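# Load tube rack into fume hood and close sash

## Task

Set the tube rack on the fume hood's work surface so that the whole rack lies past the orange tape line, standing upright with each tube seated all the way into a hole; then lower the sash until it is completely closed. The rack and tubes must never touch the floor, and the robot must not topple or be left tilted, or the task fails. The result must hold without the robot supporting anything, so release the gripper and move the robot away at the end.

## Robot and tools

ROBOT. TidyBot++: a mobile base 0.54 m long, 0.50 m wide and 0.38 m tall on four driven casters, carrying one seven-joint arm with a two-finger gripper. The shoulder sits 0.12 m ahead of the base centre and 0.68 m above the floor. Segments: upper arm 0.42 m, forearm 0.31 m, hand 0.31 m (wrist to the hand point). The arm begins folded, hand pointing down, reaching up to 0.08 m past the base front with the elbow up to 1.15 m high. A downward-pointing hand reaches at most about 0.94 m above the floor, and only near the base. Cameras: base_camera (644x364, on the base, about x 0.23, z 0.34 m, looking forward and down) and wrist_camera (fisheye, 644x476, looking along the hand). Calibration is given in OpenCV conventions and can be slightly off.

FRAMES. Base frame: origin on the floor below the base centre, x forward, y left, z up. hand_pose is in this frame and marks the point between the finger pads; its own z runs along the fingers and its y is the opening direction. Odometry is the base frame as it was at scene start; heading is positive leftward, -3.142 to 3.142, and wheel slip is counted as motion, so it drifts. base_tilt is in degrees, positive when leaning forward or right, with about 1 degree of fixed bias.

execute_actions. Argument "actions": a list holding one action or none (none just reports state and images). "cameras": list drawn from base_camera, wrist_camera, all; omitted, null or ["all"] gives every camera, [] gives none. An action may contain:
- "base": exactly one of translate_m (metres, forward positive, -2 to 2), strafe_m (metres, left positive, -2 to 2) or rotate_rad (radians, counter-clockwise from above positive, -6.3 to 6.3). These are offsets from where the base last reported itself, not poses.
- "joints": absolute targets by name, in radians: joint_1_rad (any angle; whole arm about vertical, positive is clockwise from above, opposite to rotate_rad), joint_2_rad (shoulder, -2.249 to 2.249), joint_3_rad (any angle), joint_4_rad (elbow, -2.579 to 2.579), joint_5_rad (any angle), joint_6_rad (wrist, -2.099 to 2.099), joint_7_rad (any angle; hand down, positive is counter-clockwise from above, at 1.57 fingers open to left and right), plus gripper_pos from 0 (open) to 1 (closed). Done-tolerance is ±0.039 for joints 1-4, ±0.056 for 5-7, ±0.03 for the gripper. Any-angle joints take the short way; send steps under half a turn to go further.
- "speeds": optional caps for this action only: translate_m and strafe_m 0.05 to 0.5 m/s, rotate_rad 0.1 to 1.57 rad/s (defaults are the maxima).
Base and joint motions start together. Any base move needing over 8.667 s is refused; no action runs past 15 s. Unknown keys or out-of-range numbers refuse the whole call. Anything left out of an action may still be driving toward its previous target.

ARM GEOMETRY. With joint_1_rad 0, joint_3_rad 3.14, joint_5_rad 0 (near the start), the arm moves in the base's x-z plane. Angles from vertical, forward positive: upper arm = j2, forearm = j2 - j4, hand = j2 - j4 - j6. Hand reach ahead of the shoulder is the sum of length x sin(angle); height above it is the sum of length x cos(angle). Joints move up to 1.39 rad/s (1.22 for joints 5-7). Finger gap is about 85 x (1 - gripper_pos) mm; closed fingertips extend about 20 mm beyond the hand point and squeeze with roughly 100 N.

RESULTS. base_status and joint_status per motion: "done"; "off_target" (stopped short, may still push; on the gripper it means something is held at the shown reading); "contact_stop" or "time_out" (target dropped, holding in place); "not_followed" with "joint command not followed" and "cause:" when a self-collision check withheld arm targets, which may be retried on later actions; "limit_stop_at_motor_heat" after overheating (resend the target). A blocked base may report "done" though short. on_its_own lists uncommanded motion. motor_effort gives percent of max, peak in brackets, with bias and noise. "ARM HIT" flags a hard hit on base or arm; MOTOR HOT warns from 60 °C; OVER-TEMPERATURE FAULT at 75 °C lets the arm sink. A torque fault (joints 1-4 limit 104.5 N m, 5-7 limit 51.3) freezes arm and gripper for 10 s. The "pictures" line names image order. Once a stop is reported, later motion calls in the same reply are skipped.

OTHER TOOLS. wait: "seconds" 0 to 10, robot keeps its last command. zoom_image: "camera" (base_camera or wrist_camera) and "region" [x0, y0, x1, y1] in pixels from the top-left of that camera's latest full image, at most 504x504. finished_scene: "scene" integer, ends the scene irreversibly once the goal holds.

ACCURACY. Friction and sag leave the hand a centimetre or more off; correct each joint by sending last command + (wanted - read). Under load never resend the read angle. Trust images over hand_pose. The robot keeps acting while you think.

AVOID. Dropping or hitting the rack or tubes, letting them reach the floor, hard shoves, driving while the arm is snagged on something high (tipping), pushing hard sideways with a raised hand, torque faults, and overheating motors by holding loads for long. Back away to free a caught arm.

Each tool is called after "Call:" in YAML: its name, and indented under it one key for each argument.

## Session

Call:
execute_actions:
  actions: []

Scene clock: 0.00 s.
base_odometry: x=+0.000 y=+0.000 heading=+0.000 (m, m, rad; odometry frame)
base_tilt: forward=-0.4 right=+0.0 (deg)
base_status: not commanded
joint_positions: joint_1_rad=-0.028 joint_2_rad=-0.359 joint_3_rad=+3.152 joint_4_rad=-2.502 joint_5_rad=-0.006 joint_6_rad=-0.870 joint_7_rad=+1.626 gripper_pos=+0.000
joint_status: not commanded
motor_effort: joint_1_rad=+0 joint_2_rad=-2 joint_3_rad=-1 joint_4_rad=+16 joint_5_rad=+0 joint_6_rad=+1 joint_7_rad=-2 (%)
hand_pose: x=+0.2755 y=+0.0060 z=+0.5968 quat_wxyz=(-0.003, +0.997, +0.035, +0.064) (m; base frame)
pictures: base_camera, wrist_camera
camera_calibration (this result's frames):
wrist_camera: T_world_to_cam=[[0.113915, -0.992722, 0.03906, -0.0636848], [-0.990121, -0.116676, -0.0777584, 0.367396], [0.0817499, -0.0298163, -0.996207, 0.712687], [0, 0, 0, 1]] pos_world=[0.312759, 0.000894579, 0.741039]
Images, in order (width x height): base_camera 644x364, wrist_camera 644x476.

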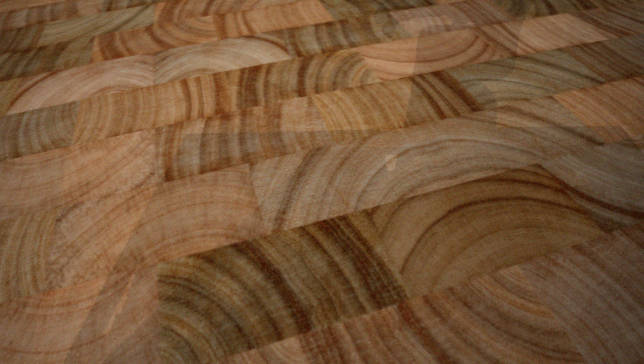

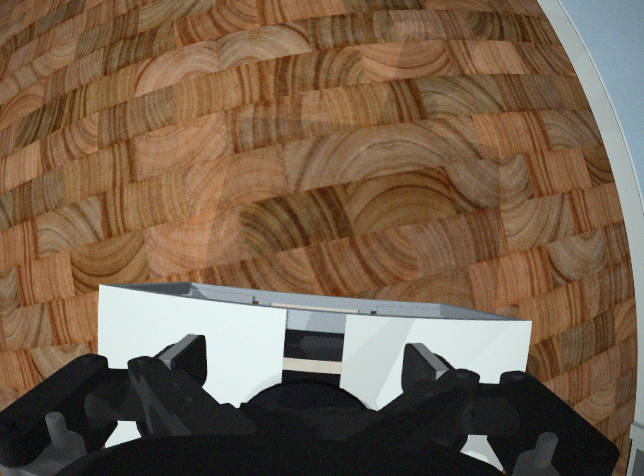

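Wall on the right; look to the left.

Call:
execute_actions:
  actions:
    - {"joints":{"joint_1_rad":-0.5,"joint_6_rad":0.0,"joint_4_rad":-2.2,"joint_2_rad":-0.4,"joint_7_rad":1.56,"joint_3_rad":3.13}}
  cameras: ["wrist_camera"]

Call:
execute_actions:
  actions:
    - {"joints":{"joint_1_rad":-2.0}}
  cameras: ["wrist_camera"]

Scene clock: 1.77 s.
base_odometry: x=+0.000 y=+0.000 heading=+0.000 (m, m, rad; odometry frame)
base_tilt: forward=-0.4 right=+0.0 (deg)
base_status: not commanded
joint_positions: joint_1_rad=-0.489 joint_2_rad=-0.382 joint_3_rad=+3.152 joint_4_rad=-2.209 joint_5_rad=-0.006 joint_6_rad=-0.030 joint_7_rad=+1.581 gripper_pos=+0.000
joint_status: all done
motor_effort: joint_1_rad=+1(0) joint_2_rad=-8(8) joint_3_rad=-1(1) joint_4_rad=+22(22) joint_5_rad=+0(0) joint_6_rad=+8(8) joint_7_rad=-1(1) (%)
hand_pose: x=+0.5145 y=+0.2062 z=+0.9046 quat_wxyz=(-0.142, +0.778, +0.191, +0.582) (m; base frame)
pictures: wrist_camera
camera_calibration (this result's frames):
wrist_camera: T_world_to_cam=[[0.444373, -0.894034, 0.056887, -0.110675], [-0.271552, -0.194942, -0.942474, 1.07996], [0.853693, 0.403362, -0.329404, -0.0838902], [0, 0, 0, 1]] pos_world=[0.414063, 0.145421, 0.996497]
Images, in order (width x height): wrist_camera 644x476.

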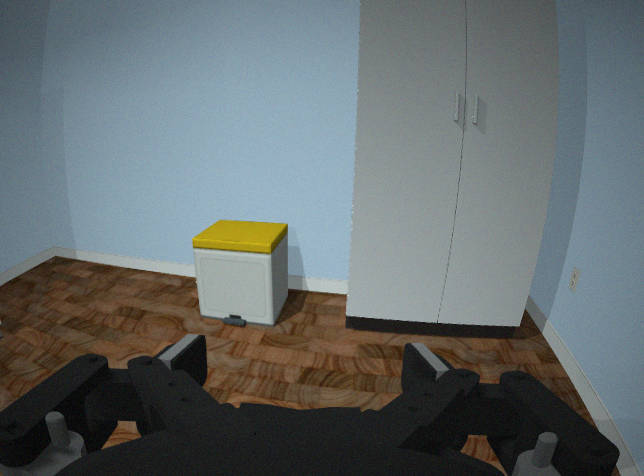

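Scene clock: 4.50 s.
base_odometry: x=+0.000 y=+0.000 heading=+0.000 (m, m, rad; odometry frame)
base_tilt: forward=-0.4 right=+0.0 (deg)
base_status: not commanded
joint_positions: joint_1_rad=-1.989 joint_2_rad=-0.382 joint_3_rad=+3.151 joint_4_rad=-2.209 joint_5_rad=-0.006 joint_6_rad=-0.030 joint_7_rad=+1.581 gripper_pos=+0.000
joint_status: all done
motor_effort: joint_1_rad=+0(1) joint_2_rad=-7(9) joint_3_rad=-1(0) joint_4_rad=+23(23) joint_5_rad=+0(0) joint_6_rad=+8(8) joint_7_rad=-1(1) (%)
hand_pose: x=-0.0589 y=+0.4090 z=+0.9046 quat_wxyz=(-0.501, +0.439, +0.670, +0.329) (m; base frame)
pictures: wrist_camera
camera_calibration (this result's frames):
wrist_camera: T_world_to_cam=[[0.923054, 0.380399, 0.0571554, -0.167821], [0.175596, -0.284485, -0.942462, 1.02674], [-0.342252, 0.87998, -0.329392, 0.0584254], [0, 0, 0, 1]] pos_world=[-0.00538675, 0.304517, 0.996497]
Images, in order (width x height): wrist_camera 644x476.

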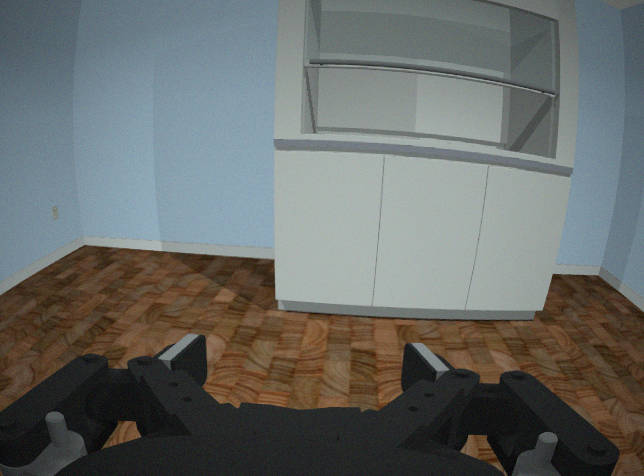

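Call:
execute_actions:
  actions:
    - {"joints":{"joint_1_rad":-3.4}}
  cameras: ["wrist_camera"]

Scene clock: 7.23 s.
base_odometry: x=+0.000 y=+0.000 heading=+0.000 (m, m, rad; odometry frame)
base_tilt: forward=-0.4 right=+0.0 (deg)
base_status: not commanded
joint_positions: joint_1_rad=-3.389 joint_2_rad=-0.382 joint_3_rad=+3.151 joint_4_rad=-2.209 joint_5_rad=-0.006 joint_6_rad=-0.030 joint_7_rad=+1.581 gripper_pos=+0.000
joint_status: all done
motor_effort: joint_1_rad=+1(1) joint_2_rad=-7(9) joint_3_rad=-1(1) joint_4_rad=+23(23) joint_5_rad=+0(0) joint_6_rad=+8(8) joint_7_rad=-1(1) (%)
hand_pose: x=-0.3142 y=-0.1061 z=+0.9046 quat_wxyz=(-0.595, -0.096, +0.795, -0.071) (m; base frame)
pictures: wrist_camera
camera_calibration (this result's frames):
wrist_camera: T_world_to_cam=[[-0.218505, 0.974151, 0.0573236, -0.0320899], [0.310084, 0.125011, -0.942454, 1.01072], [-0.925259, -0.188156, -0.329384, 0.127802], [0, 0, 0, 1]] pos_world=[-0.202171, -0.0710447, 0.996496]
Images, in order (width x height): wrist_camera 644x476.

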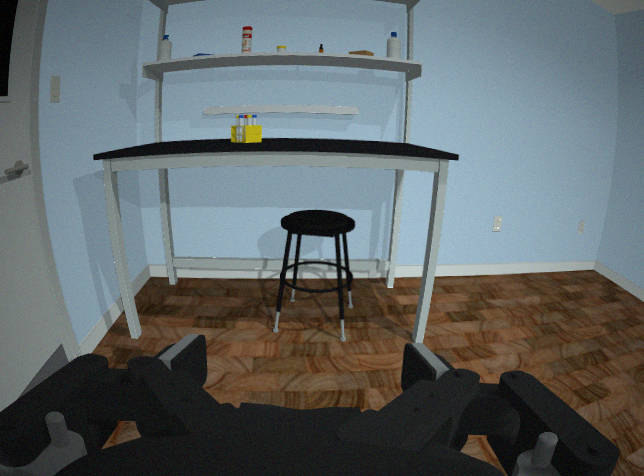

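Call:
zoom_image:
  camera: "wrist_camera"
  region: [200, 95, 300, 165]

Call:
execute_actions:
  actions:
    - {"base":{"rotate_rad":-2.80},"joints":{"joint_1_rad":-6.275,"joint_2_rad":-0.2,"joint_4_rad":-1.5,"joint_6_rad":-0.75,"joint_3_rad":3.12}}
  cameras: []

Call:
execute_actions:
  actions:
    - {"base":{"translate_m":0.75}}

Region (200, 95, 300, 165) of wrist_camera's 644x476 image, scaled by 5.040; it fills the top 353 rows of this view, and the rest is white.

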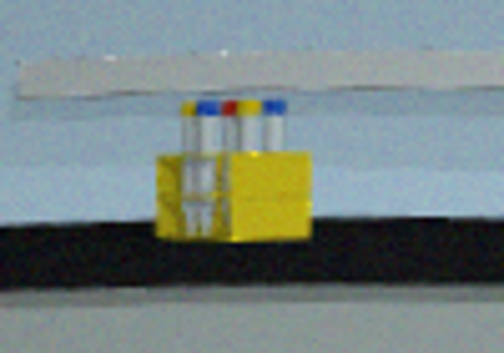

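Scene clock: 11.37 s.
base_odometry: x=+0.000 y=+0.000 heading=-2.800 (m, m, rad; odometry frame)
base_tilt: forward=-0.4 right=+0.0 (deg)
base_status: done
joint_positions: joint_1_rad=-6.264 joint_2_rad=-0.221 joint_3_rad=+3.143 joint_4_rad=-1.514 joint_5_rad=-0.006 joint_6_rad=-0.713 joint_7_rad=+1.581 gripper_pos=+0.000
joint_status: all done
motor_effort: joint_1_rad=+0(0) joint_2_rad=-14(15) joint_3_rad=+0(1) joint_4_rad=+22(23) joint_5_rad=+0(0) joint_6_rad=+8(9) joint_7_rad=-2(1) (%)
hand_pose: x=+0.6112 y=-0.0074 z=+1.0472 quat_wxyz=(-0.005, -0.843, +0.005, -0.538) (m; base frame)
pictures: none
No camera images: the call's "cameras" was empty. Leave "cameras" out to get every camera's image.

Scene clock: 14.23 s.
base_odometry: x=-0.707 y=-0.251 heading=-2.800 (m, m, rad; odometry frame)
base_tilt: forward=-0.4 right=+0.0 (deg)
base_status: done
joint_positions: joint_1_rad=-6.264 joint_2_rad=-0.205 joint_3_rad=+3.143 joint_4_rad=-1.511 joint_5_rad=-0.006 joint_6_rad=-0.717 joint_7_rad=+1.581 gripper_pos=+0.000
joint_status: not commanded
motor_effort: joint_1_rad=+1(1) joint_2_rad=-14(17) joint_3_rad=-1(0) joint_4_rad=+22(23) joint_5_rad=+0(0) joint_6_rad=+8(8) joint_7_rad=-1(2) (%)
hand_pose: x=+0.6169 y=-0.0075 z=+1.0400 quat_wxyz=(-0.005, -0.848, +0.005, -0.531) (m; base frame)
pictures: base_camera, wrist_camera
camera_calibration (this result's frames):
wrist_camera: T_world_to_cam=[[-0.0238199, -0.997773, 0.0623018, -0.0725431], [-0.482273, -0.0431199, -0.874959, 1.2547], [0.875697, -0.0508879, -0.480172, 0.0992689], [0, 0, 0, 1]] pos_world=[0.516452, -0.0132272, 1.15]
Images, in order (width x height): base_camera 644x364, wrist_camera 644x476.

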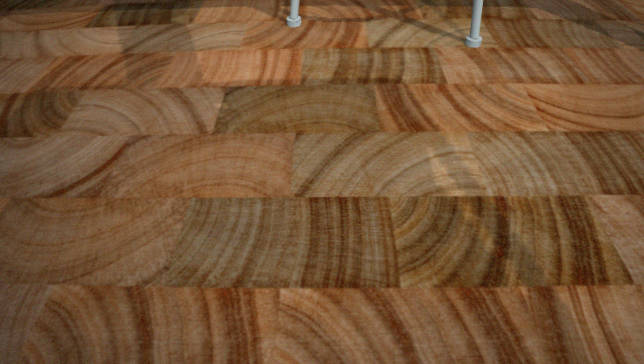

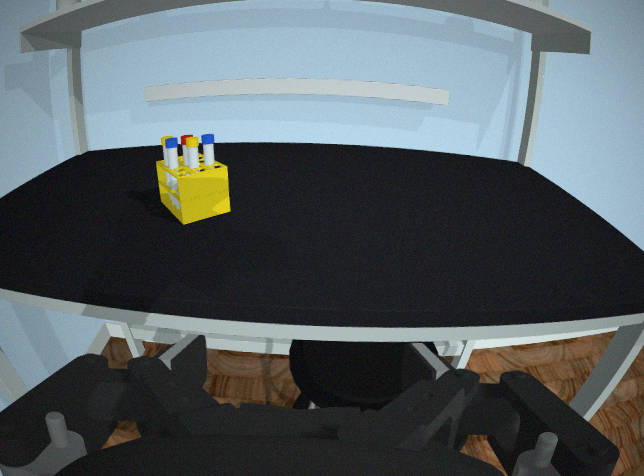

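Call:
zoom_image:
  camera: "wrist_camera"
  region: [135, 120, 255, 235]

Region (135, 120, 255, 235) of wrist_camera's 644x476 image, scaled by 4.200; it fills the top 483 rows of this view, and the rest is white.

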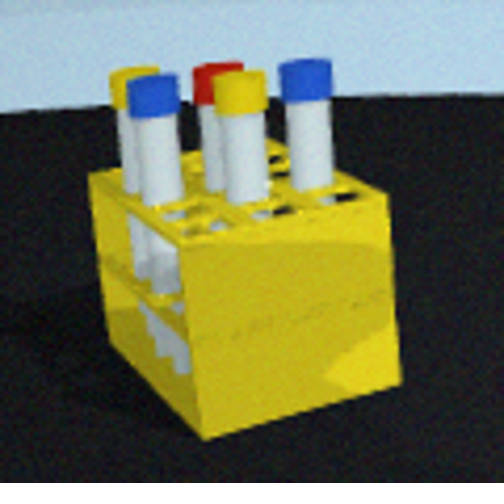

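Call:
execute_actions:
  actions:
    - {"base":{"rotate_rad":0.716},"joints":{"joint_1_rad":-6.295,"joint_7_rad":1.55}}
  cameras: []

Call:
execute_actions:
  actions:
    - {"base":{"translate_m":-0.23}}
  cameras: []

Call:
execute_actions:
  actions:
    - {"base":{"strafe_m":-0.547},"joints":{"joint_2_rad":0.27,"joint_4_rad":-1.39,"joint_6_rad":-0.03}}

Scene clock: 17.40 s.
base_odometry: x=-0.707 y=-0.251 heading=-2.084 (m, m, rad; odometry frame)
base_tilt: forward=-0.4 right=+0.0 (deg)
base_status: done
joint_positions: joint_1_rad=-6.291 joint_2_rad=-0.205 joint_3_rad=+3.133 joint_4_rad=-1.511 joint_5_rad=-0.006 joint_6_rad=-0.717 joint_7_rad=+1.570 gripper_pos=+0.000
joint_status: all done
motor_effort: joint_1_rad=+1(3) joint_2_rad=-15(16) joint_3_rad=-1(2) joint_4_rad=+23(23) joint_5_rad=+0(1) joint_6_rad=+8(8) joint_7_rad=-1(1) (%)
hand_pose: x=+0.6167 y=+0.0112 z=+1.0400 quat_wxyz=(+0.007, -0.848, -0.006, -0.531) (m; base frame)
pictures: none
No camera images: the call's "cameras" was empty. Leave "cameras" out to get every camera's image.

Scene clock: 19.13 s.
base_odometry: x=-0.594 y=-0.050 heading=-2.084 (m, m, rad; odometry frame)
base_tilt: forward=-0.4 right=+0.0 (deg)
base_status: done
joint_positions: joint_1_rad=-6.291 joint_2_rad=-0.208 joint_3_rad=+3.133 joint_4_rad=-1.510 joint_5_rad=-0.006 joint_6_rad=-0.718 joint_7_rad=+1.570 gripper_pos=+0.000
joint_status: not commanded
motor_effort: joint_1_rad=+0(0) joint_2_rad=-14(20) joint_3_rad=-1(0) joint_4_rad=+22(23) joint_5_rad=+0(0) joint_6_rad=+7(8) joint_7_rad=-2(1) (%)
hand_pose: x=+0.6156 y=+0.0112 z=+1.0418 quat_wxyz=(+0.007, -0.847, -0.006, -0.532) (m; base frame)
pictures: none
No camera images: the call's "cameras" was empty. Leave "cameras" out to get every camera's image.

Scene clock: 21.60 s.
base_odometry: x=-1.071 y=+0.218 heading=-2.084 (m, m, rad; odometry frame)
base_tilt: forward=-0.4 right=+0.0 (deg)
base_status: done
joint_positions: joint_1_rad=-6.289 joint_2_rad=+0.272 joint_3_rad=+3.133 joint_4_rad=-1.404 joint_5_rad=-0.006 joint_6_rad=-0.066 joint_7_rad=+1.570 gripper_pos=+0.000
joint_status: all done
motor_effort: joint_1_rad=+1(3) joint_2_rad=-35(38) joint_3_rad=-1(3) joint_4_rad=+23(25) joint_5_rad=+0(1) joint_6_rad=+8(9) joint_7_rad=-1(1) (%)
hand_pose: x=+0.8513 y=+0.0112 z=+1.0008 quat_wxyz=(+0.008, -0.765, -0.002, -0.644) (m; base frame)
pictures: base_camera, wrist_camera
camera_calibration (this result's frames):
wrist_camera: T_world_to_cam=[[-0.0122601, -0.998905, 0.0451487, -0.0384861], [-0.220106, -0.0413486, -0.974599, 1.21077], [0.975399, -0.0218862, -0.219358, -0.470074], [0, 0, 0, 1]] pos_world=[0.724536, 0.00133165, 1.07864]
Images, in order (width x height): base_camera 644x364, wrist_camera 644x476.

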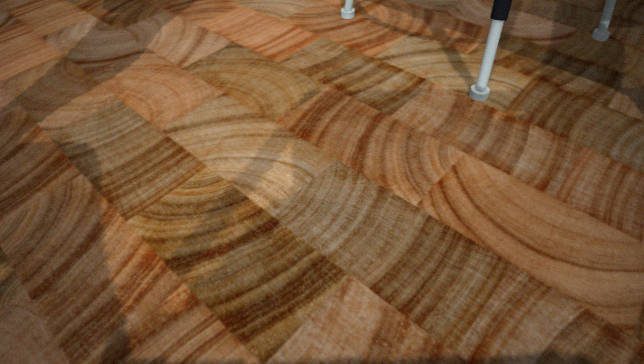

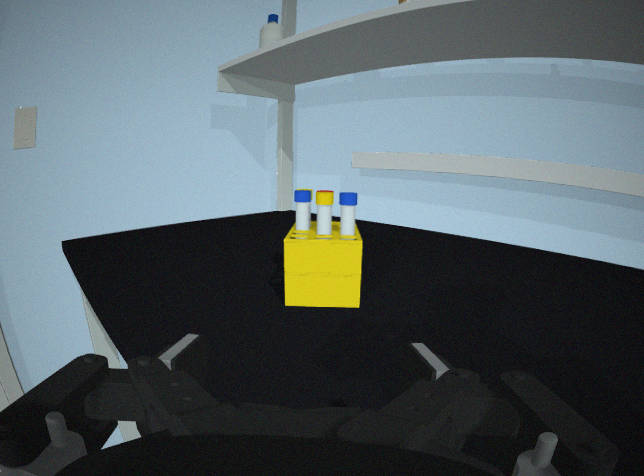

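Call:
execute_actions:
  actions:
    - {"base":{"translate_m":0.12},"joints":{"joint_1_rad":-6.262,"joint_2_rad":0.285}}
  cameras: ["wrist_camera"]

Scene clock: 23.13 s.
base_odometry: x=-1.130 y=+0.114 heading=-2.084 (m, m, rad; odometry frame)
base_tilt: forward=-0.3 right=+0.0 (deg)
base_status: done
joint_positions: joint_1_rad=-6.269 joint_2_rad=+0.284 joint_3_rad=+3.133 joint_4_rad=-1.401 joint_5_rad=-0.006 joint_6_rad=-0.065 joint_7_rad=+1.570 gripper_pos=+0.000
joint_status: all done
motor_effort: joint_1_rad=+1(2) joint_2_rad=-36(38) joint_3_rad=-1(2) joint_4_rad=+24(24) joint_5_rad=+0(0) joint_6_rad=+8(9) joint_7_rad=-1(1) (%)
hand_pose: x=+0.8556 y=-0.0038 z=+0.9945 quat_wxyz=(+0.001, -0.767, +0.006, -0.641) (m; base frame)
pictures: wrist_camera
camera_calibration (this result's frames):
wrist_camera: T_world_to_cam=[[-0.032365, -0.998452, 0.0452363, -0.0360471], [-0.227892, -0.0366957, -0.972995, 1.21002], [0.973148, -0.0418, -0.226352, -0.4672], [0, 0, 0, 1]] pos_world=[0.729242, -0.0111179, 1.07322]
Images, in order (width x height): wrist_camera 644x476.

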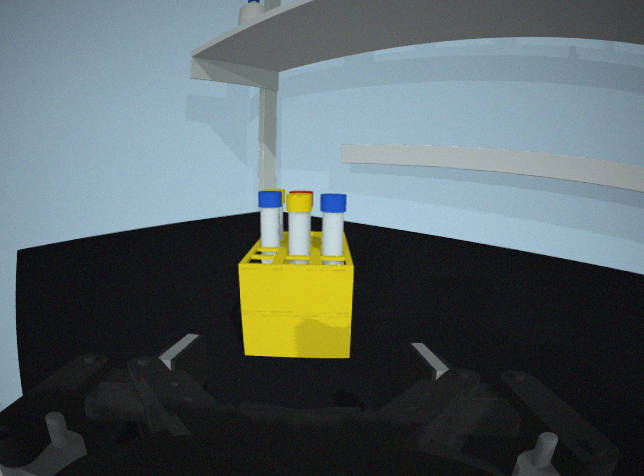

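Call:
zoom_image:
  camera: "wrist_camera"
  region: [150, 180, 460, 400]

Region (150, 180, 460, 400) of wrist_camera's 644x476 image, scaled by 1.626; it fills the top 358 rows of this view, and the rest is white.

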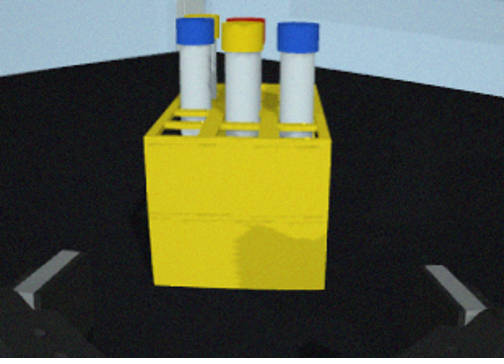

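Call:
execute_actions:
  actions:
    - {"base":{"rotate_rad":-0.028}}
  cameras: []

Call:
execute_actions:
  actions:
    - {"base":{"strafe_m":0.037}}
  cameras: []

Call:
execute_actions:
  actions:
    - {"base":{"translate_m":0.06},"speeds":{"translate_m":0.15}}
  cameras: ["wrist_camera"]

Scene clock: 24.20 s.
base_odometry: x=-1.130 y=+0.114 heading=-2.112 (m, m, rad; odometry frame)
base_tilt: forward=-0.4 right=+0.0 (deg)
base_status: done
joint_positions: joint_1_rad=-6.258 joint_2_rad=+0.284 joint_3_rad=+3.132 joint_4_rad=-1.401 joint_5_rad=-0.006 joint_6_rad=-0.065 joint_7_rad=+1.570 gripper_pos=+0.000
joint_status: not commanded
motor_effort: joint_1_rad=+1(5) joint_2_rad=-35(36) joint_3_rad=-1(4) joint_4_rad=+23(23) joint_5_rad=+0(0) joint_6_rad=+8(8) joint_7_rad=-1(1) (%)
hand_pose: x=+0.8555 y=-0.0105 z=+0.9945 quat_wxyz=(-0.001, -0.767, +0.009, -0.641) (m; base frame)
pictures: none
No camera images: the call's "cameras" was empty. Leave "cameras" out to get every camera's image.

Scene clock: 25.13 s.
base_odometry: x=-1.098 y=+0.094 heading=-2.113 (m, m, rad; odometry frame)
base_tilt: forward=-0.4 right=+0.0 (deg)
base_status: done
joint_positions: joint_1_rad=-6.266 joint_2_rad=+0.284 joint_3_rad=+3.131 joint_4_rad=-1.401 joint_5_rad=-0.006 joint_6_rad=-0.064 joint_7_rad=+1.570 gripper_pos=+0.000
joint_status: not commanded
motor_effort: joint_1_rad=+0(2) joint_2_rad=-35(37) joint_3_rad=+0(4) joint_4_rad=+23(23) joint_5_rad=+0(0) joint_6_rad=+8(8) joint_7_rad=-1(1) (%)
hand_pose: x=+0.8556 y=-0.0051 z=+0.9946 quat_wxyz=(+0.001, -0.767, +0.006, -0.641) (m; base frame)
pictures: none
No camera images: the call's "cameras" was empty. Leave "cameras" out to get every camera's image.

Scene clock: 26.20 s.
base_odometry: x=-1.129 y=+0.043 heading=-2.112 (m, m, rad; odometry frame)
base_tilt: forward=-0.3 right=+0.0 (deg)
base_status: done
joint_positions: joint_1_rad=-6.266 joint_2_rad=+0.287 joint_3_rad=+3.131 joint_4_rad=-1.400 joint_5_rad=-0.006 joint_6_rad=-0.063 joint_7_rad=+1.570 gripper_pos=+0.000
joint_status: not commanded
motor_effort: joint_1_rad=+1(0) joint_2_rad=-36(37) joint_3_rad=-2(2) joint_4_rad=+23(25) joint_5_rad=+0(0) joint_6_rad=+8(9) joint_7_rad=-1(1) (%)
hand_pose: x=+0.8566 y=-0.0051 z=+0.9934 quat_wxyz=(+0.001, -0.768, +0.006, -0.641) (m; base frame)
pictures: wrist_camera
camera_calibration (this result's frames):
wrist_camera: T_world_to_cam=[[-0.0339178, -0.998419, 0.0448263, -0.0355302], [-0.228656, -0.0359103, -0.972845, 1.20958], [0.972916, -0.0432465, -0.227076, -0.467569], [0, 0, 0, 1]] pos_world=[0.730277, -0.0122585, 1.07215]
Images, in order (width x height): wrist_camera 644x476.

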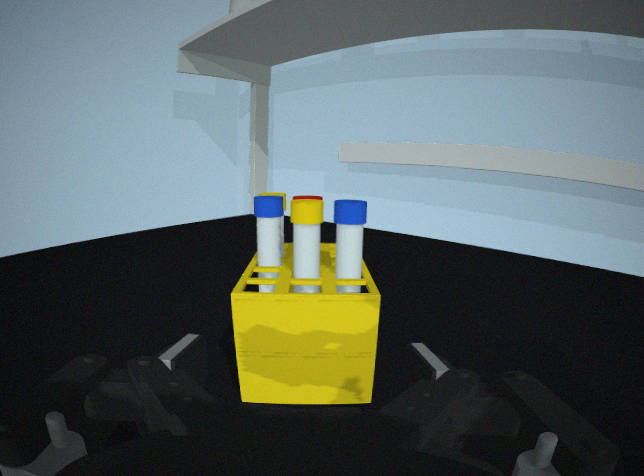

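Call:
execute_actions:
  actions:
    - {"base":{"translate_m":0.03},"speeds":{"translate_m":0.06}}
  cameras: ["wrist_camera"]

Call:
zoom_image:
  camera: "wrist_camera"
  region: [150, 240, 460, 420]

Scene clock: 27.33 s.
base_odometry: x=-1.144 y=+0.017 heading=-2.112 (m, m, rad; odometry frame)
base_tilt: forward=-0.4 right=+0.0 (deg)
base_status: done
joint_positions: joint_1_rad=-6.266 joint_2_rad=+0.287 joint_3_rad=+3.131 joint_4_rad=-1.400 joint_5_rad=-0.006 joint_6_rad=-0.063 joint_7_rad=+1.570 gripper_pos=+0.000
joint_status: not commanded
motor_effort: joint_1_rad=+1(2) joint_2_rad=-35(39) joint_3_rad=-2(3) joint_4_rad=+23(23) joint_5_rad=+0(0) joint_6_rad=+8(8) joint_7_rad=-2(1) (%)
hand_pose: x=+0.8565 y=-0.0051 z=+0.9938 quat_wxyz=(+0.001, -0.767, +0.006, -0.641) (m; base frame)
pictures: wrist_camera
camera_calibration (this result's frames):
wrist_camera: T_world_to_cam=[[-0.0339462, -0.998418, 0.0448147, -0.0355154], [-0.228065, -0.0359188, -0.972983, 1.20958], [0.973054, -0.0432497, -0.226485, -0.468053], [0, 0, 0, 1]] pos_world=[0.730097, -0.0122558, 1.07248]
Images, in order (width x height): wrist_camera 644x476.

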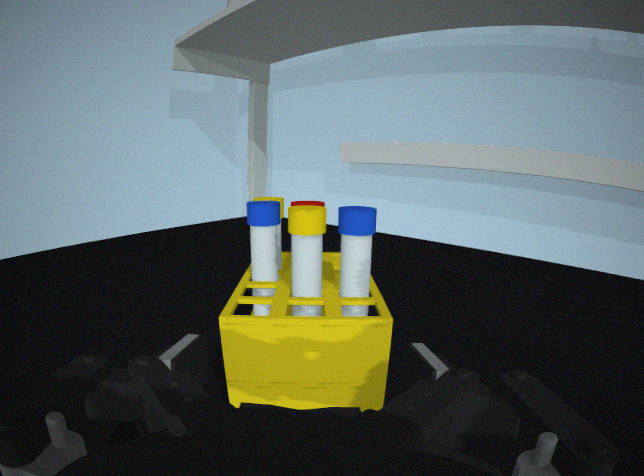

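Region (150, 240, 460, 420) of wrist_camera's 644x476 image, scaled by 1.626; it fills the top 293 rows of this view, and the rest is white.

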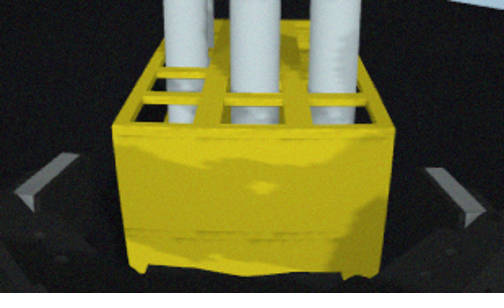

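Call:
execute_actions:
  actions:
    - {"base":{"translate_m":0.022},"speeds":{"translate_m":0.05}}
  cameras: ["wrist_camera"]

Call:
zoom_image:
  camera: "wrist_camera"
  region: [150, 240, 460, 420]

Scene clock: 28.43 s.
base_odometry: x=-1.156 y=-0.002 heading=-2.112 (m, m, rad; odometry frame)
base_tilt: forward=-0.4 right=+0.0 (deg)
base_status: done
joint_positions: joint_1_rad=-6.266 joint_2_rad=+0.286 joint_3_rad=+3.131 joint_4_rad=-1.400 joint_5_rad=-0.006 joint_6_rad=-0.063 joint_7_rad=+1.570 gripper_pos=+0.000
joint_status: not commanded
motor_effort: joint_1_rad=+1(2) joint_2_rad=-35(39) joint_3_rad=-1(2) joint_4_rad=+23(24) joint_5_rad=+0(0) joint_6_rad=+8(8) joint_7_rad=-1(1) (%)
hand_pose: x=+0.8563 y=-0.0051 z=+0.9942 quat_wxyz=(+0.001, -0.767, +0.006, -0.641) (m; base frame)
pictures: wrist_camera
camera_calibration (this result's frames):
wrist_camera: T_world_to_cam=[[-0.0339788, -0.998418, 0.0448007, -0.0354959], [-0.227375, -0.0359285, -0.973144, 1.20956], [0.973214, -0.0432529, -0.225795, -0.468653], [0, 0, 0, 1]] pos_world=[0.729918, -0.0122527, 1.07285]
Images, in order (width x height): wrist_camera 644x476.

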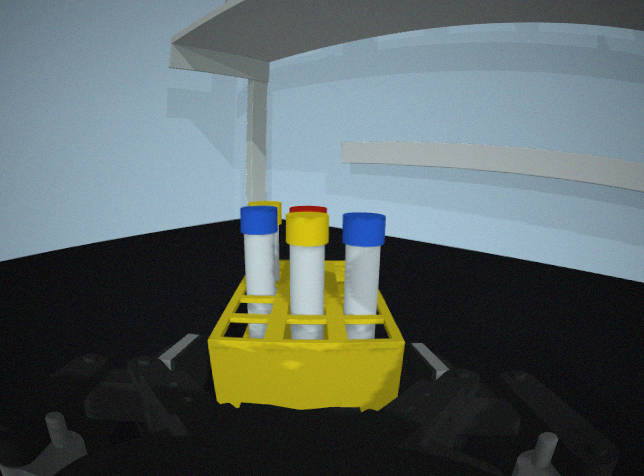

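Region (150, 240, 460, 420) of wrist_camera's 644x476 image, scaled by 1.626; it fills the top 293 rows of this view, and the rest is white.

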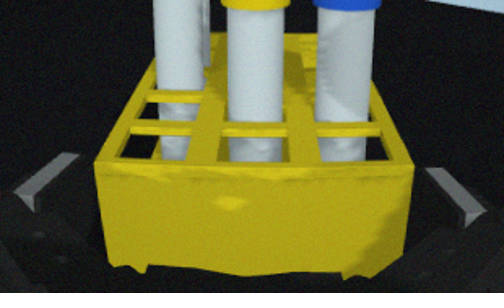

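Call:
execute_actions:
  actions:
    - {"base":{"translate_m":0.03},"speeds":{"translate_m":0.05}}
  cameras: ["wrist_camera"]

Scene clock: 29.60 s.
base_odometry: x=-1.171 y=-0.028 heading=-2.112 (m, m, rad; odometry frame)
base_tilt: forward=-0.4 right=+0.0 (deg)
base_status: done
joint_positions: joint_1_rad=-6.266 joint_2_rad=+0.286 joint_3_rad=+3.131 joint_4_rad=-1.399 joint_5_rad=-0.006 joint_6_rad=-0.063 joint_7_rad=+1.570 gripper_pos=+0.000
joint_status: not commanded
motor_effort: joint_1_rad=+0(2) joint_2_rad=-36(39) joint_3_rad=-2(2) joint_4_rad=+23(24) joint_5_rad=+0(0) joint_6_rad=+8(9) joint_7_rad=-1(1) (%)
hand_pose: x=+0.8563 y=-0.0051 z=+0.9945 quat_wxyz=(+0.001, -0.767, +0.006, -0.642) (m; base frame)
pictures: wrist_camera
camera_calibration (this result's frames):
wrist_camera: T_world_to_cam=[[-0.0339995, -0.998418, 0.0447921, -0.0354843], [-0.226949, -0.0359343, -0.973243, 1.20956], [0.973313, -0.0432553, -0.225368, -0.46902], [0, 0, 0, 1]] pos_world=[0.729805, -0.0122511, 1.07308]
Images, in order (width x height): wrist_camera 644x476.

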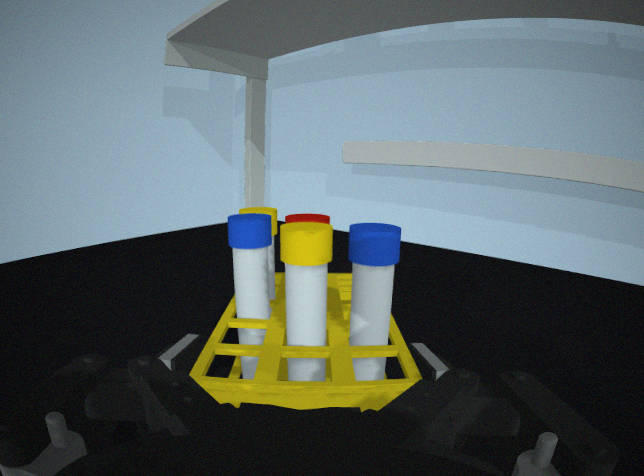

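It slid in between. A bit more and close.

Call:
execute_actions:
  actions:
    - {"base":{"translate_m":0.012},"speeds":{"translate_m":0.05}}
  cameras: []

Call:
execute_actions:
  actions:
    - {"joints":{"gripper_pos":1.0}}
  cameras: ["wrist_camera"]

Scene clock: 30.37 s.
base_odometry: x=-1.177 y=-0.039 heading=-2.112 (m, m, rad; odometry frame)
base_tilt: forward=-0.4 right=+0.0 (deg)
base_status: done
joint_positions: joint_1_rad=-6.266 joint_2_rad=+0.287 joint_3_rad=+3.131 joint_4_rad=-1.399 joint_5_rad=-0.006 joint_6_rad=-0.063 joint_7_rad=+1.570 gripper_pos=+0.000
joint_status: not commanded
motor_effort: joint_1_rad=+1(2) joint_2_rad=-35(38) joint_3_rad=-1(3) joint_4_rad=+23(24) joint_5_rad=+0(0) joint_6_rad=+8(9) joint_7_rad=-1(1) (%)
hand_pose: x=+0.8566 y=-0.0052 z=+0.9939 quat_wxyz=(+0.001, -0.767, +0.006, -0.641) (m; base frame)
pictures: none
No camera images: the call's "cameras" was empty. Leave "cameras" out to get every camera's image.

Scene clock: 31.47 s.
base_odometry: x=-1.177 y=-0.039 heading=-2.112 (m, m, rad; odometry frame)
base_tilt: forward=-0.4 right=+0.0 (deg)
base_status: not commanded
joint_positions: joint_1_rad=-6.266 joint_2_rad=+0.287 joint_3_rad=+3.131 joint_4_rad=-1.399 joint_5_rad=-0.006 joint_6_rad=-0.063 joint_7_rad=+1.570 gripper_pos=+0.069
joint_status: gripper_pos off_target (ended at +0.069, target +1.000)
motor_effort: joint_1_rad=+1(0) joint_2_rad=-35(36) joint_3_rad=-1(3) joint_4_rad=+24(24) joint_5_rad=+0(0) joint_6_rad=+9(9) joint_7_rad=-1(1) (%)
hand_pose: x=+0.8566 y=-0.0052 z=+0.9942 quat_wxyz=(+0.001, -0.767, +0.006, -0.642) (m; base frame)
pictures: wrist_camera
camera_calibration (this result's frames):
wrist_camera: T_world_to_cam=[[-0.0340134, -0.998421, 0.0447119, -0.0353756], [-0.227037, -0.0358491, -0.973226, 1.20943], [0.973292, -0.043254, -0.225459, -0.469337], [0, 0, 0, 1]] pos_world=[0.730185, -0.0122633, 1.07282]
Images, in order (width x height): wrist_camera 644x476.

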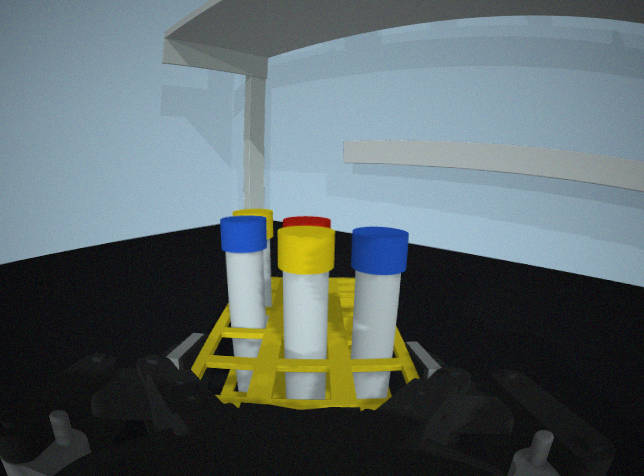

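Call:
execute_actions:
  actions:
    - {"joints":{"joint_2_rad":0.2,"joint_4_rad":-1.36,"joint_6_rad":-0.20}}
  cameras: ["wrist_camera"]

Scene clock: 32.57 s.
base_odometry: x=-1.177 y=-0.039 heading=-2.112 (m, m, rad; odometry frame)
base_tilt: forward=-0.4 right=+0.0 (deg)
base_status: not commanded
joint_positions: joint_1_rad=-6.266 joint_2_rad=+0.216 joint_3_rad=+3.131 joint_4_rad=-1.378 joint_5_rad=-0.006 joint_6_rad=-0.175 joint_7_rad=+1.570 gripper_pos=+0.069
joint_status: all done
motor_effort: joint_1_rad=+1(0) joint_2_rad=-34(40) joint_3_rad=-2(1) joint_4_rad=+25(26) joint_5_rad=+0(0) joint_6_rad=+9(9) joint_7_rad=-1(1) (%)
hand_pose: x=+0.8286 y=-0.0044 z=+1.0245 quat_wxyz=(+0.001, -0.773, +0.006, -0.634) (m; base frame)
pictures: wrist_camera
camera_calibration (this result's frames):
wrist_camera: T_world_to_cam=[[-0.0322129, -0.998428, 0.0458689, -0.0396521], [-0.246267, -0.0365491, -0.968513, 1.24361], [0.968667, -0.0424946, -0.244702, -0.411674], [0, 0, 0, 1]] pos_world=[0.703758, -0.0116309, 1.10553]
Images, in order (width x height): wrist_camera 644x476.

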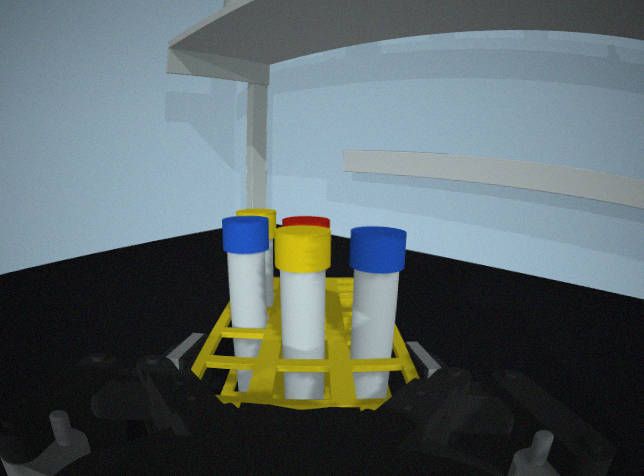

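Call:
execute_actions:
  actions:
    - {"base":{"translate_m":-0.4},"speeds":{"translate_m":0.3},"joints":{"joint_2_rad":0.075,"joint_4_rad":-1.315,"joint_6_rad":-0.355}}
  cameras: []

Call:
execute_actions:
  actions:
    - {"base":{"rotate_rad":-2.259},"speeds":{"rotate_rad":0.7}}
  cameras: ["wrist_camera"]

Call:
execute_actions:
  actions:
    - {"base":{"strafe_m":-1.45},"speeds":{"strafe_m":0.4}}

Scene clock: 35.17 s.
base_odometry: x=-0.971 y=+0.304 heading=-2.112 (m, m, rad; odometry frame)
base_tilt: forward=-0.4 right=+0.0 (deg)
base_status: done
joint_positions: joint_1_rad=-6.264 joint_2_rad=+0.082 joint_3_rad=+3.131 joint_4_rad=-1.326 joint_5_rad=-0.006 joint_6_rad=-0.329 joint_7_rad=+1.570 gripper_pos=+0.069
joint_status: all done
motor_effort: joint_1_rad=+0(4) joint_2_rad=-28(39) joint_3_rad=-1(6) joint_4_rad=+25(27) joint_5_rad=+0(1) joint_6_rad=+9(9) joint_7_rad=-1(1) (%)
hand_pose: x=+0.7704 y=-0.0040 z=+1.1010 quat_wxyz=(+0.000, -0.763, +0.005, -0.646) (m; base frame)
pictures: none
No camera images: the call's "cameras" was empty. Leave "cameras" out to get every camera's image.

Scene clock: 39.13 s.
base_odometry: x=-0.971 y=+0.304 heading=+1.913 (m, m, rad; odometry frame)
base_tilt: forward=-0.4 right=+0.0 (deg)
base_status: done
joint_positions: joint_1_rad=-6.258 joint_2_rad=+0.082 joint_3_rad=+3.129 joint_4_rad=-1.326 joint_5_rad=-0.006 joint_6_rad=-0.329 joint_7_rad=+1.570 gripper_pos=+0.069
joint_status: not commanded
motor_effort: joint_1_rad=+0(4) joint_2_rad=-29(30) joint_3_rad=-1(4) joint_4_rad=+25(25) joint_5_rad=+0(1) joint_6_rad=+10(10) joint_7_rad=-1(1) (%)
hand_pose: x=+0.7703 y=-0.0067 z=+1.1010 quat_wxyz=(-0.001, -0.763, +0.007, -0.646) (m; base frame)
pictures: wrist_camera
camera_calibration (this result's frames):
wrist_camera: T_world_to_cam=[[-0.0379003, -0.998208, 0.0462987, -0.0434004], [-0.215198, -0.0370917, -0.975866, 1.28748], [0.975835, -0.046949, -0.213406, -0.376563], [0, 0, 0, 1]] pos_world=[0.64288, -0.0132472, 1.17805]
Images, in order (width x height): wrist_camera 644x476.

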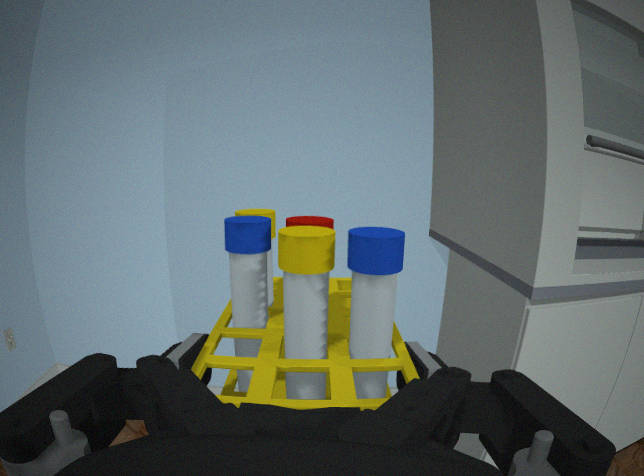

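Scene clock: 43.93 s.
base_odometry: x=+0.396 y=+0.789 heading=+1.912 (m, m, rad; odometry frame)
base_tilt: forward=-0.4 right=+0.0 (deg)
base_status: done
joint_positions: joint_1_rad=-6.260 joint_2_rad=+0.082 joint_3_rad=+3.129 joint_4_rad=-1.326 joint_5_rad=-0.006 joint_6_rad=-0.329 joint_7_rad=+1.570 gripper_pos=+0.069
joint_status: not commanded
motor_effort: joint_1_rad=+0(3) joint_2_rad=-28(30) joint_3_rad=-1(2) joint_4_rad=+24(25) joint_5_rad=+0(0) joint_6_rad=+9(10) joint_7_rad=-1(1) (%)
hand_pose: x=+0.7703 y=-0.0056 z=+1.1010 quat_wxyz=(+0.000, -0.763, +0.006, -0.646) (m; base frame)
pictures: base_camera, wrist_camera
camera_calibration (this result's frames):
wrist_camera: T_world_to_cam=[[-0.0361397, -0.998274, 0.0462985, -0.0436098], [-0.215132, -0.037471, -0.975866, 1.28747], [0.975916, -0.0452278, -0.213406, -0.376572], [0, 0, 0, 1]] pos_world=[0.642903, -0.0123232, 1.17805]
Images, in order (width x height): base_camera 644x364, wrist_camera 644x476.

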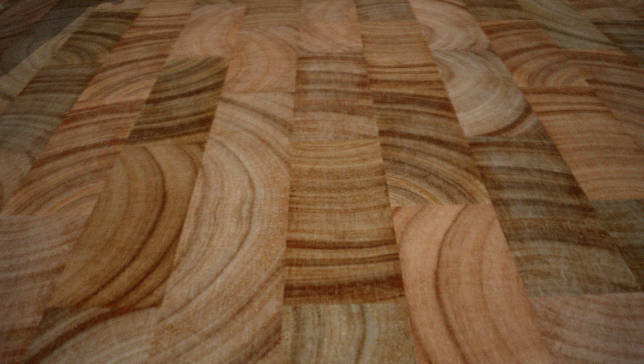

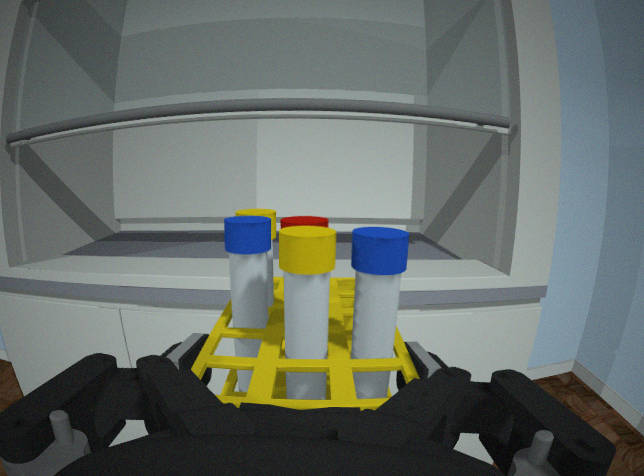

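Call:
execute_actions:
  actions:
    - {"base":{"translate_m":0.45},"speeds":{"translate_m":0.3}}

Scene clock: 46.47 s.
base_odometry: x=+0.245 y=+1.214 heading=+1.912 (m, m, rad; odometry frame)
base_tilt: forward=-0.4 right=+0.0 (deg)
base_status: done
joint_positions: joint_1_rad=-6.260 joint_2_rad=+0.084 joint_3_rad=+3.129 joint_4_rad=-1.326 joint_5_rad=-0.006 joint_6_rad=-0.330 joint_7_rad=+1.570 gripper_pos=+0.069
joint_status: not commanded
motor_effort: joint_1_rad=+1(1) joint_2_rad=-30(32) joint_3_rad=-2(3) joint_4_rad=+25(26) joint_5_rad=+0(1) joint_6_rad=+10(10) joint_7_rad=-2(1) (%)
hand_pose: x=+0.7711 y=-0.0056 z=+1.0993 quat_wxyz=(+0.000, -0.764, +0.006, -0.645) (m; base frame)
pictures: base_camera, wrist_camera
camera_calibration (this result's frames):
wrist_camera: T_world_to_cam=[[-0.0359814, -0.998277, 0.0463552, -0.0437036], [-0.218289, -0.0374142, -0.975167, 1.28766], [0.975221, -0.0452067, -0.216567, -0.373719], [0, 0, 0, 1]] pos_world=[0.643968, -0.0123462, 1.17677]
Images, in order (width x height): base_camera 644x364, wrist_camera 644x476.

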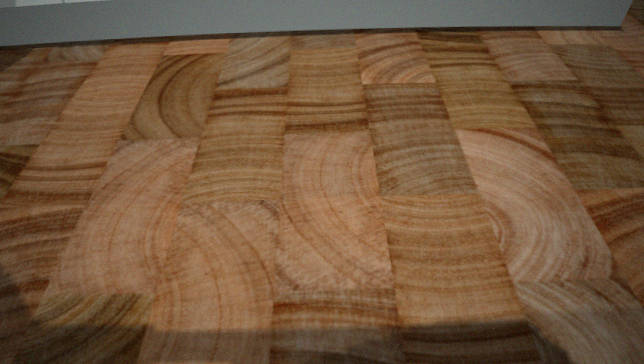

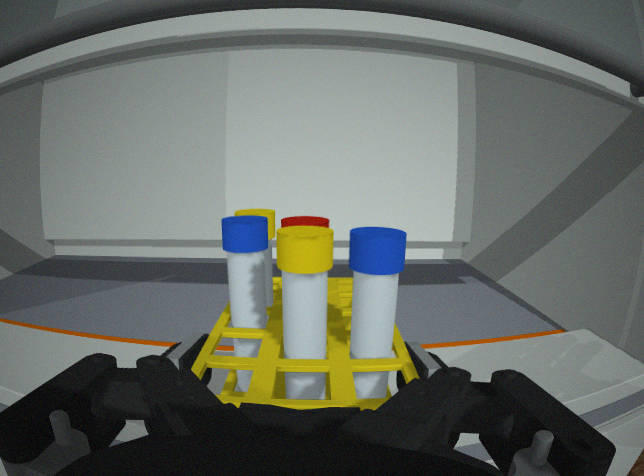

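Call:
execute_actions:
  actions:
    - {"base":{"translate_m":0.25},"speeds":{"translate_m":0.25}}

Scene clock: 48.57 s.
base_odometry: x=+0.162 y=+1.449 heading=+1.912 (m, m, rad; odometry frame)
base_tilt: forward=-0.4 right=+0.0 (deg)
base_status: done
joint_positions: joint_1_rad=-6.260 joint_2_rad=+0.084 joint_3_rad=+3.129 joint_4_rad=-1.326 joint_5_rad=-0.006 joint_6_rad=-0.331 joint_7_rad=+1.570 gripper_pos=+0.069
joint_status: not commanded
motor_effort: joint_1_rad=+0(0) joint_2_rad=-29(32) joint_3_rad=-1(2) joint_4_rad=+25(25) joint_5_rad=+0(0) joint_6_rad=+9(10) joint_7_rad=-2(2) (%)
hand_pose: x=+0.7712 y=-0.0056 z=+1.0990 quat_wxyz=(+0.000, -0.764, +0.006, -0.645) (m; base frame)
pictures: base_camera, wrist_camera
camera_calibration (this result's frames):
wrist_camera: T_world_to_cam=[[-0.0359391, -0.998277, 0.0463741, -0.0437413], [-0.219084, -0.0374049, -0.974989, 1.28778], [0.975044, -0.0452, -0.217363, -0.37281], [0, 0, 0, 1]] pos_world=[0.644067, -0.0123476, 1.17657]
Images, in order (width x height): base_camera 644x364, wrist_camera 644x476.

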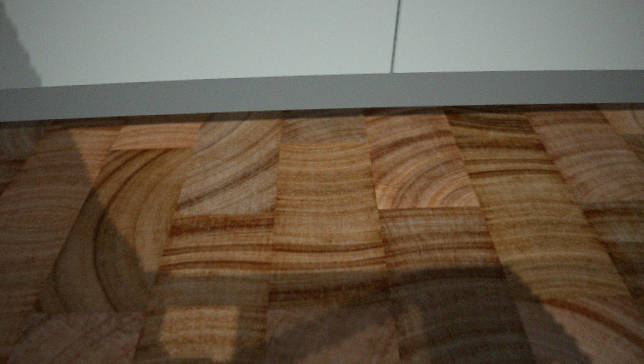

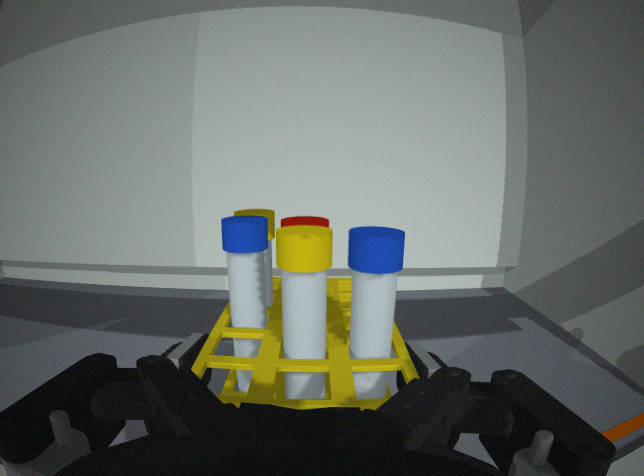

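Call:
execute_actions:
  actions:
    - {"base":{"translate_m":0.27},"speeds":{"translate_m":0.25}}
  cameras: ["base_camera"]

Call:
execute_actions:
  actions:
    - {"joints":{"joint_2_rad":0.10,"joint_4_rad":-1.50,"joint_6_rad":-0.11}}
  cameras: ["wrist_camera"]

Scene clock: 50.73 s.
base_odometry: x=+0.072 y=+1.704 heading=+1.911 (m, m, rad; odometry frame)
base_tilt: forward=-0.4 right=+0.0 (deg)
base_status: done
joint_positions: joint_1_rad=-6.260 joint_2_rad=+0.083 joint_3_rad=+3.129 joint_4_rad=-1.326 joint_5_rad=-0.006 joint_6_rad=-0.331 joint_7_rad=+1.570 gripper_pos=+0.069
joint_status: not commanded
motor_effort: joint_1_rad=+0(1) joint_2_rad=-29(31) joint_3_rad=-1(3) joint_4_rad=+25(26) joint_5_rad=-1(0) joint_6_rad=+9(10) joint_7_rad=-1(1) (%)
hand_pose: x=+0.7710 y=-0.0056 z=+1.0991 quat_wxyz=(+0.000, -0.764, +0.006, -0.645) (m; base frame)
pictures: base_camera
Images, in order (width x height): base_camera 644x364.

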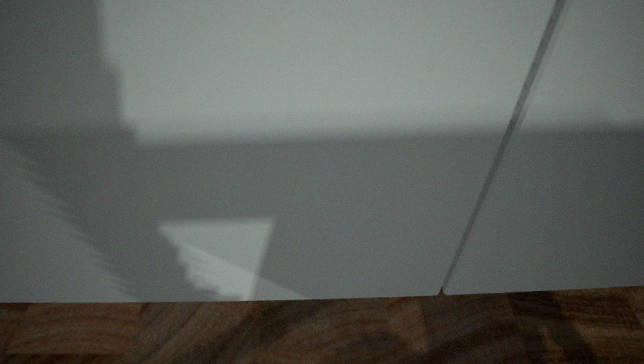

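Scene clock: 51.87 s.
base_odometry: x=+0.072 y=+1.704 heading=+1.911 (m, m, rad; odometry frame)
base_tilt: forward=-0.4 right=+0.0 (deg)
base_status: not commanded
joint_positions: joint_1_rad=-6.260 joint_2_rad=+0.098 joint_3_rad=+3.129 joint_4_rad=-1.500 joint_5_rad=-0.006 joint_6_rad=-0.154 joint_7_rad=+1.570 gripper_pos=+0.069
joint_status: all done
motor_effort: joint_1_rad=+1(0) joint_2_rad=-30(31) joint_3_rad=-1(0) joint_4_rad=+25(26) joint_5_rad=+0(1) joint_6_rad=+9(9) joint_7_rad=-1(1) (%)
hand_pose: x=+0.7805 y=-0.0060 z=+1.0355 quat_wxyz=(-0.001, -0.768, +0.007, -0.640) (m; base frame)
pictures: wrist_camera
camera_calibration (this result's frames):
wrist_camera: T_world_to_cam=[[-0.03642, -0.998257, 0.0464402, -0.0405842], [-0.231269, -0.0367902, -0.972194, 1.2345], [0.972208, -0.0461475, -0.229526, -0.380891], [0, 0, 0, 1]] pos_world=[0.654329, -0.0126731, 1.11463]
Images, in order (width x height): wrist_camera 644x476.

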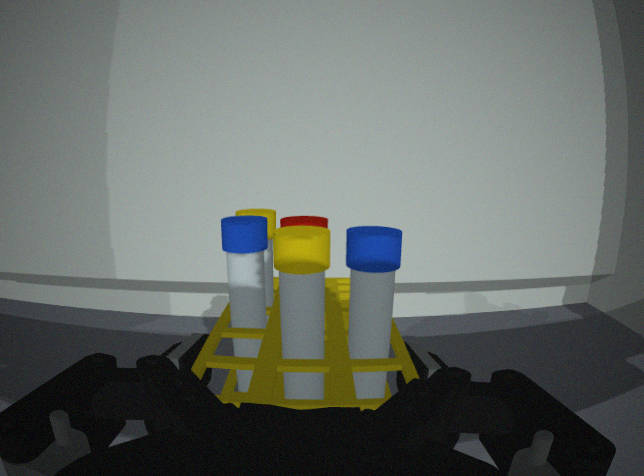

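Expect contact near z≈1.01. Lower in steps.

Call:
execute_actions:
  actions:
    - {"joints":{"joint_4_rad":-1.555,"joint_6_rad":-0.055}}
  cameras: []

Call:
execute_actions:
  actions:
    - {"joints":{"joint_4_rad":-1.59,"joint_6_rad":-0.02}}
  cameras: []

Scene clock: 52.73 s.
base_odometry: x=+0.072 y=+1.704 heading=+1.911 (m, m, rad; odometry frame)
base_tilt: forward=-0.4 right=+0.0 (deg)
base_status: not commanded
joint_positions: joint_1_rad=-6.260 joint_2_rad=+0.100 joint_3_rad=+3.129 joint_4_rad=-1.554 joint_5_rad=-0.006 joint_6_rad=-0.099 joint_7_rad=+1.570 gripper_pos=+0.069
joint_status: all done
motor_effort: joint_1_rad=+1(1) joint_2_rad=-30(30) joint_3_rad=-1(1) joint_4_rad=+25(26) joint_5_rad=+0(0) joint_6_rad=+9(10) joint_7_rad=-1(1) (%)
hand_pose: x=+0.7801 y=-0.0061 z=+1.0180 quat_wxyz=(-0.001, -0.769, +0.007, -0.640) (m; base frame)
pictures: none
No camera images: the call's "cameras" was empty. Leave "cameras" out to get every camera's image.

Scene clock: 53.43 s.
base_odometry: x=+0.072 y=+1.704 heading=+1.911 (m, m, rad; odometry frame)
base_tilt: forward=-0.4 right=+0.0 (deg)
base_status: not commanded
joint_positions: joint_1_rad=-6.260 joint_2_rad=+0.100 joint_3_rad=+3.129 joint_4_rad=-1.588 joint_5_rad=-0.006 joint_6_rad=-0.064 joint_7_rad=+1.570 gripper_pos=+0.069
joint_status: all done
motor_effort: joint_1_rad=+1(1) joint_2_rad=-30(30) joint_3_rad=-1(1) joint_4_rad=+24(25) joint_5_rad=+0(0) joint_6_rad=+9(9) joint_7_rad=-2(1) (%)
hand_pose: x=+0.7792 y=-0.0061 z=+1.0078 quat_wxyz=(-0.001, -0.768, +0.007, -0.640) (m; base frame)
pictures: none
No camera images: the call's "cameras" was empty. Leave "cameras" out to get every camera's image.

Call:
execute_actions:
  actions:
    - {"joints":{"joint_4_rad":-1.615,"joint_6_rad":0.0}}
  cameras: []

Scene clock: 54.13 s.
base_odometry: x=+0.072 y=+1.704 heading=+1.911 (m, m, rad; odometry frame)
base_tilt: forward=-0.3 right=+0.0 (deg)
base_status: not commanded
joint_positions: joint_1_rad=-6.260 joint_2_rad=+0.100 joint_3_rad=+3.129 joint_4_rad=-1.608 joint_5_rad=-0.006 joint_6_rad=-0.039 joint_7_rad=+1.570 gripper_pos=+0.069
joint_status: all done
motor_effort: joint_1_rad=+0(0) joint_2_rad=-28(31) joint_3_rad=-1(2) joint_4_rad=+23(25) joint_5_rad=+0(0) joint_6_rad=+9(10) joint_7_rad=-1(0) (%)
hand_pose: x=+0.7787 y=-0.0062 z=+1.0027 quat_wxyz=(-0.001, -0.767, +0.007, -0.642) (m; base frame)
pictures: none
No camera images: the call's "cameras" was empty. Leave "cameras" out to get every camera's image.


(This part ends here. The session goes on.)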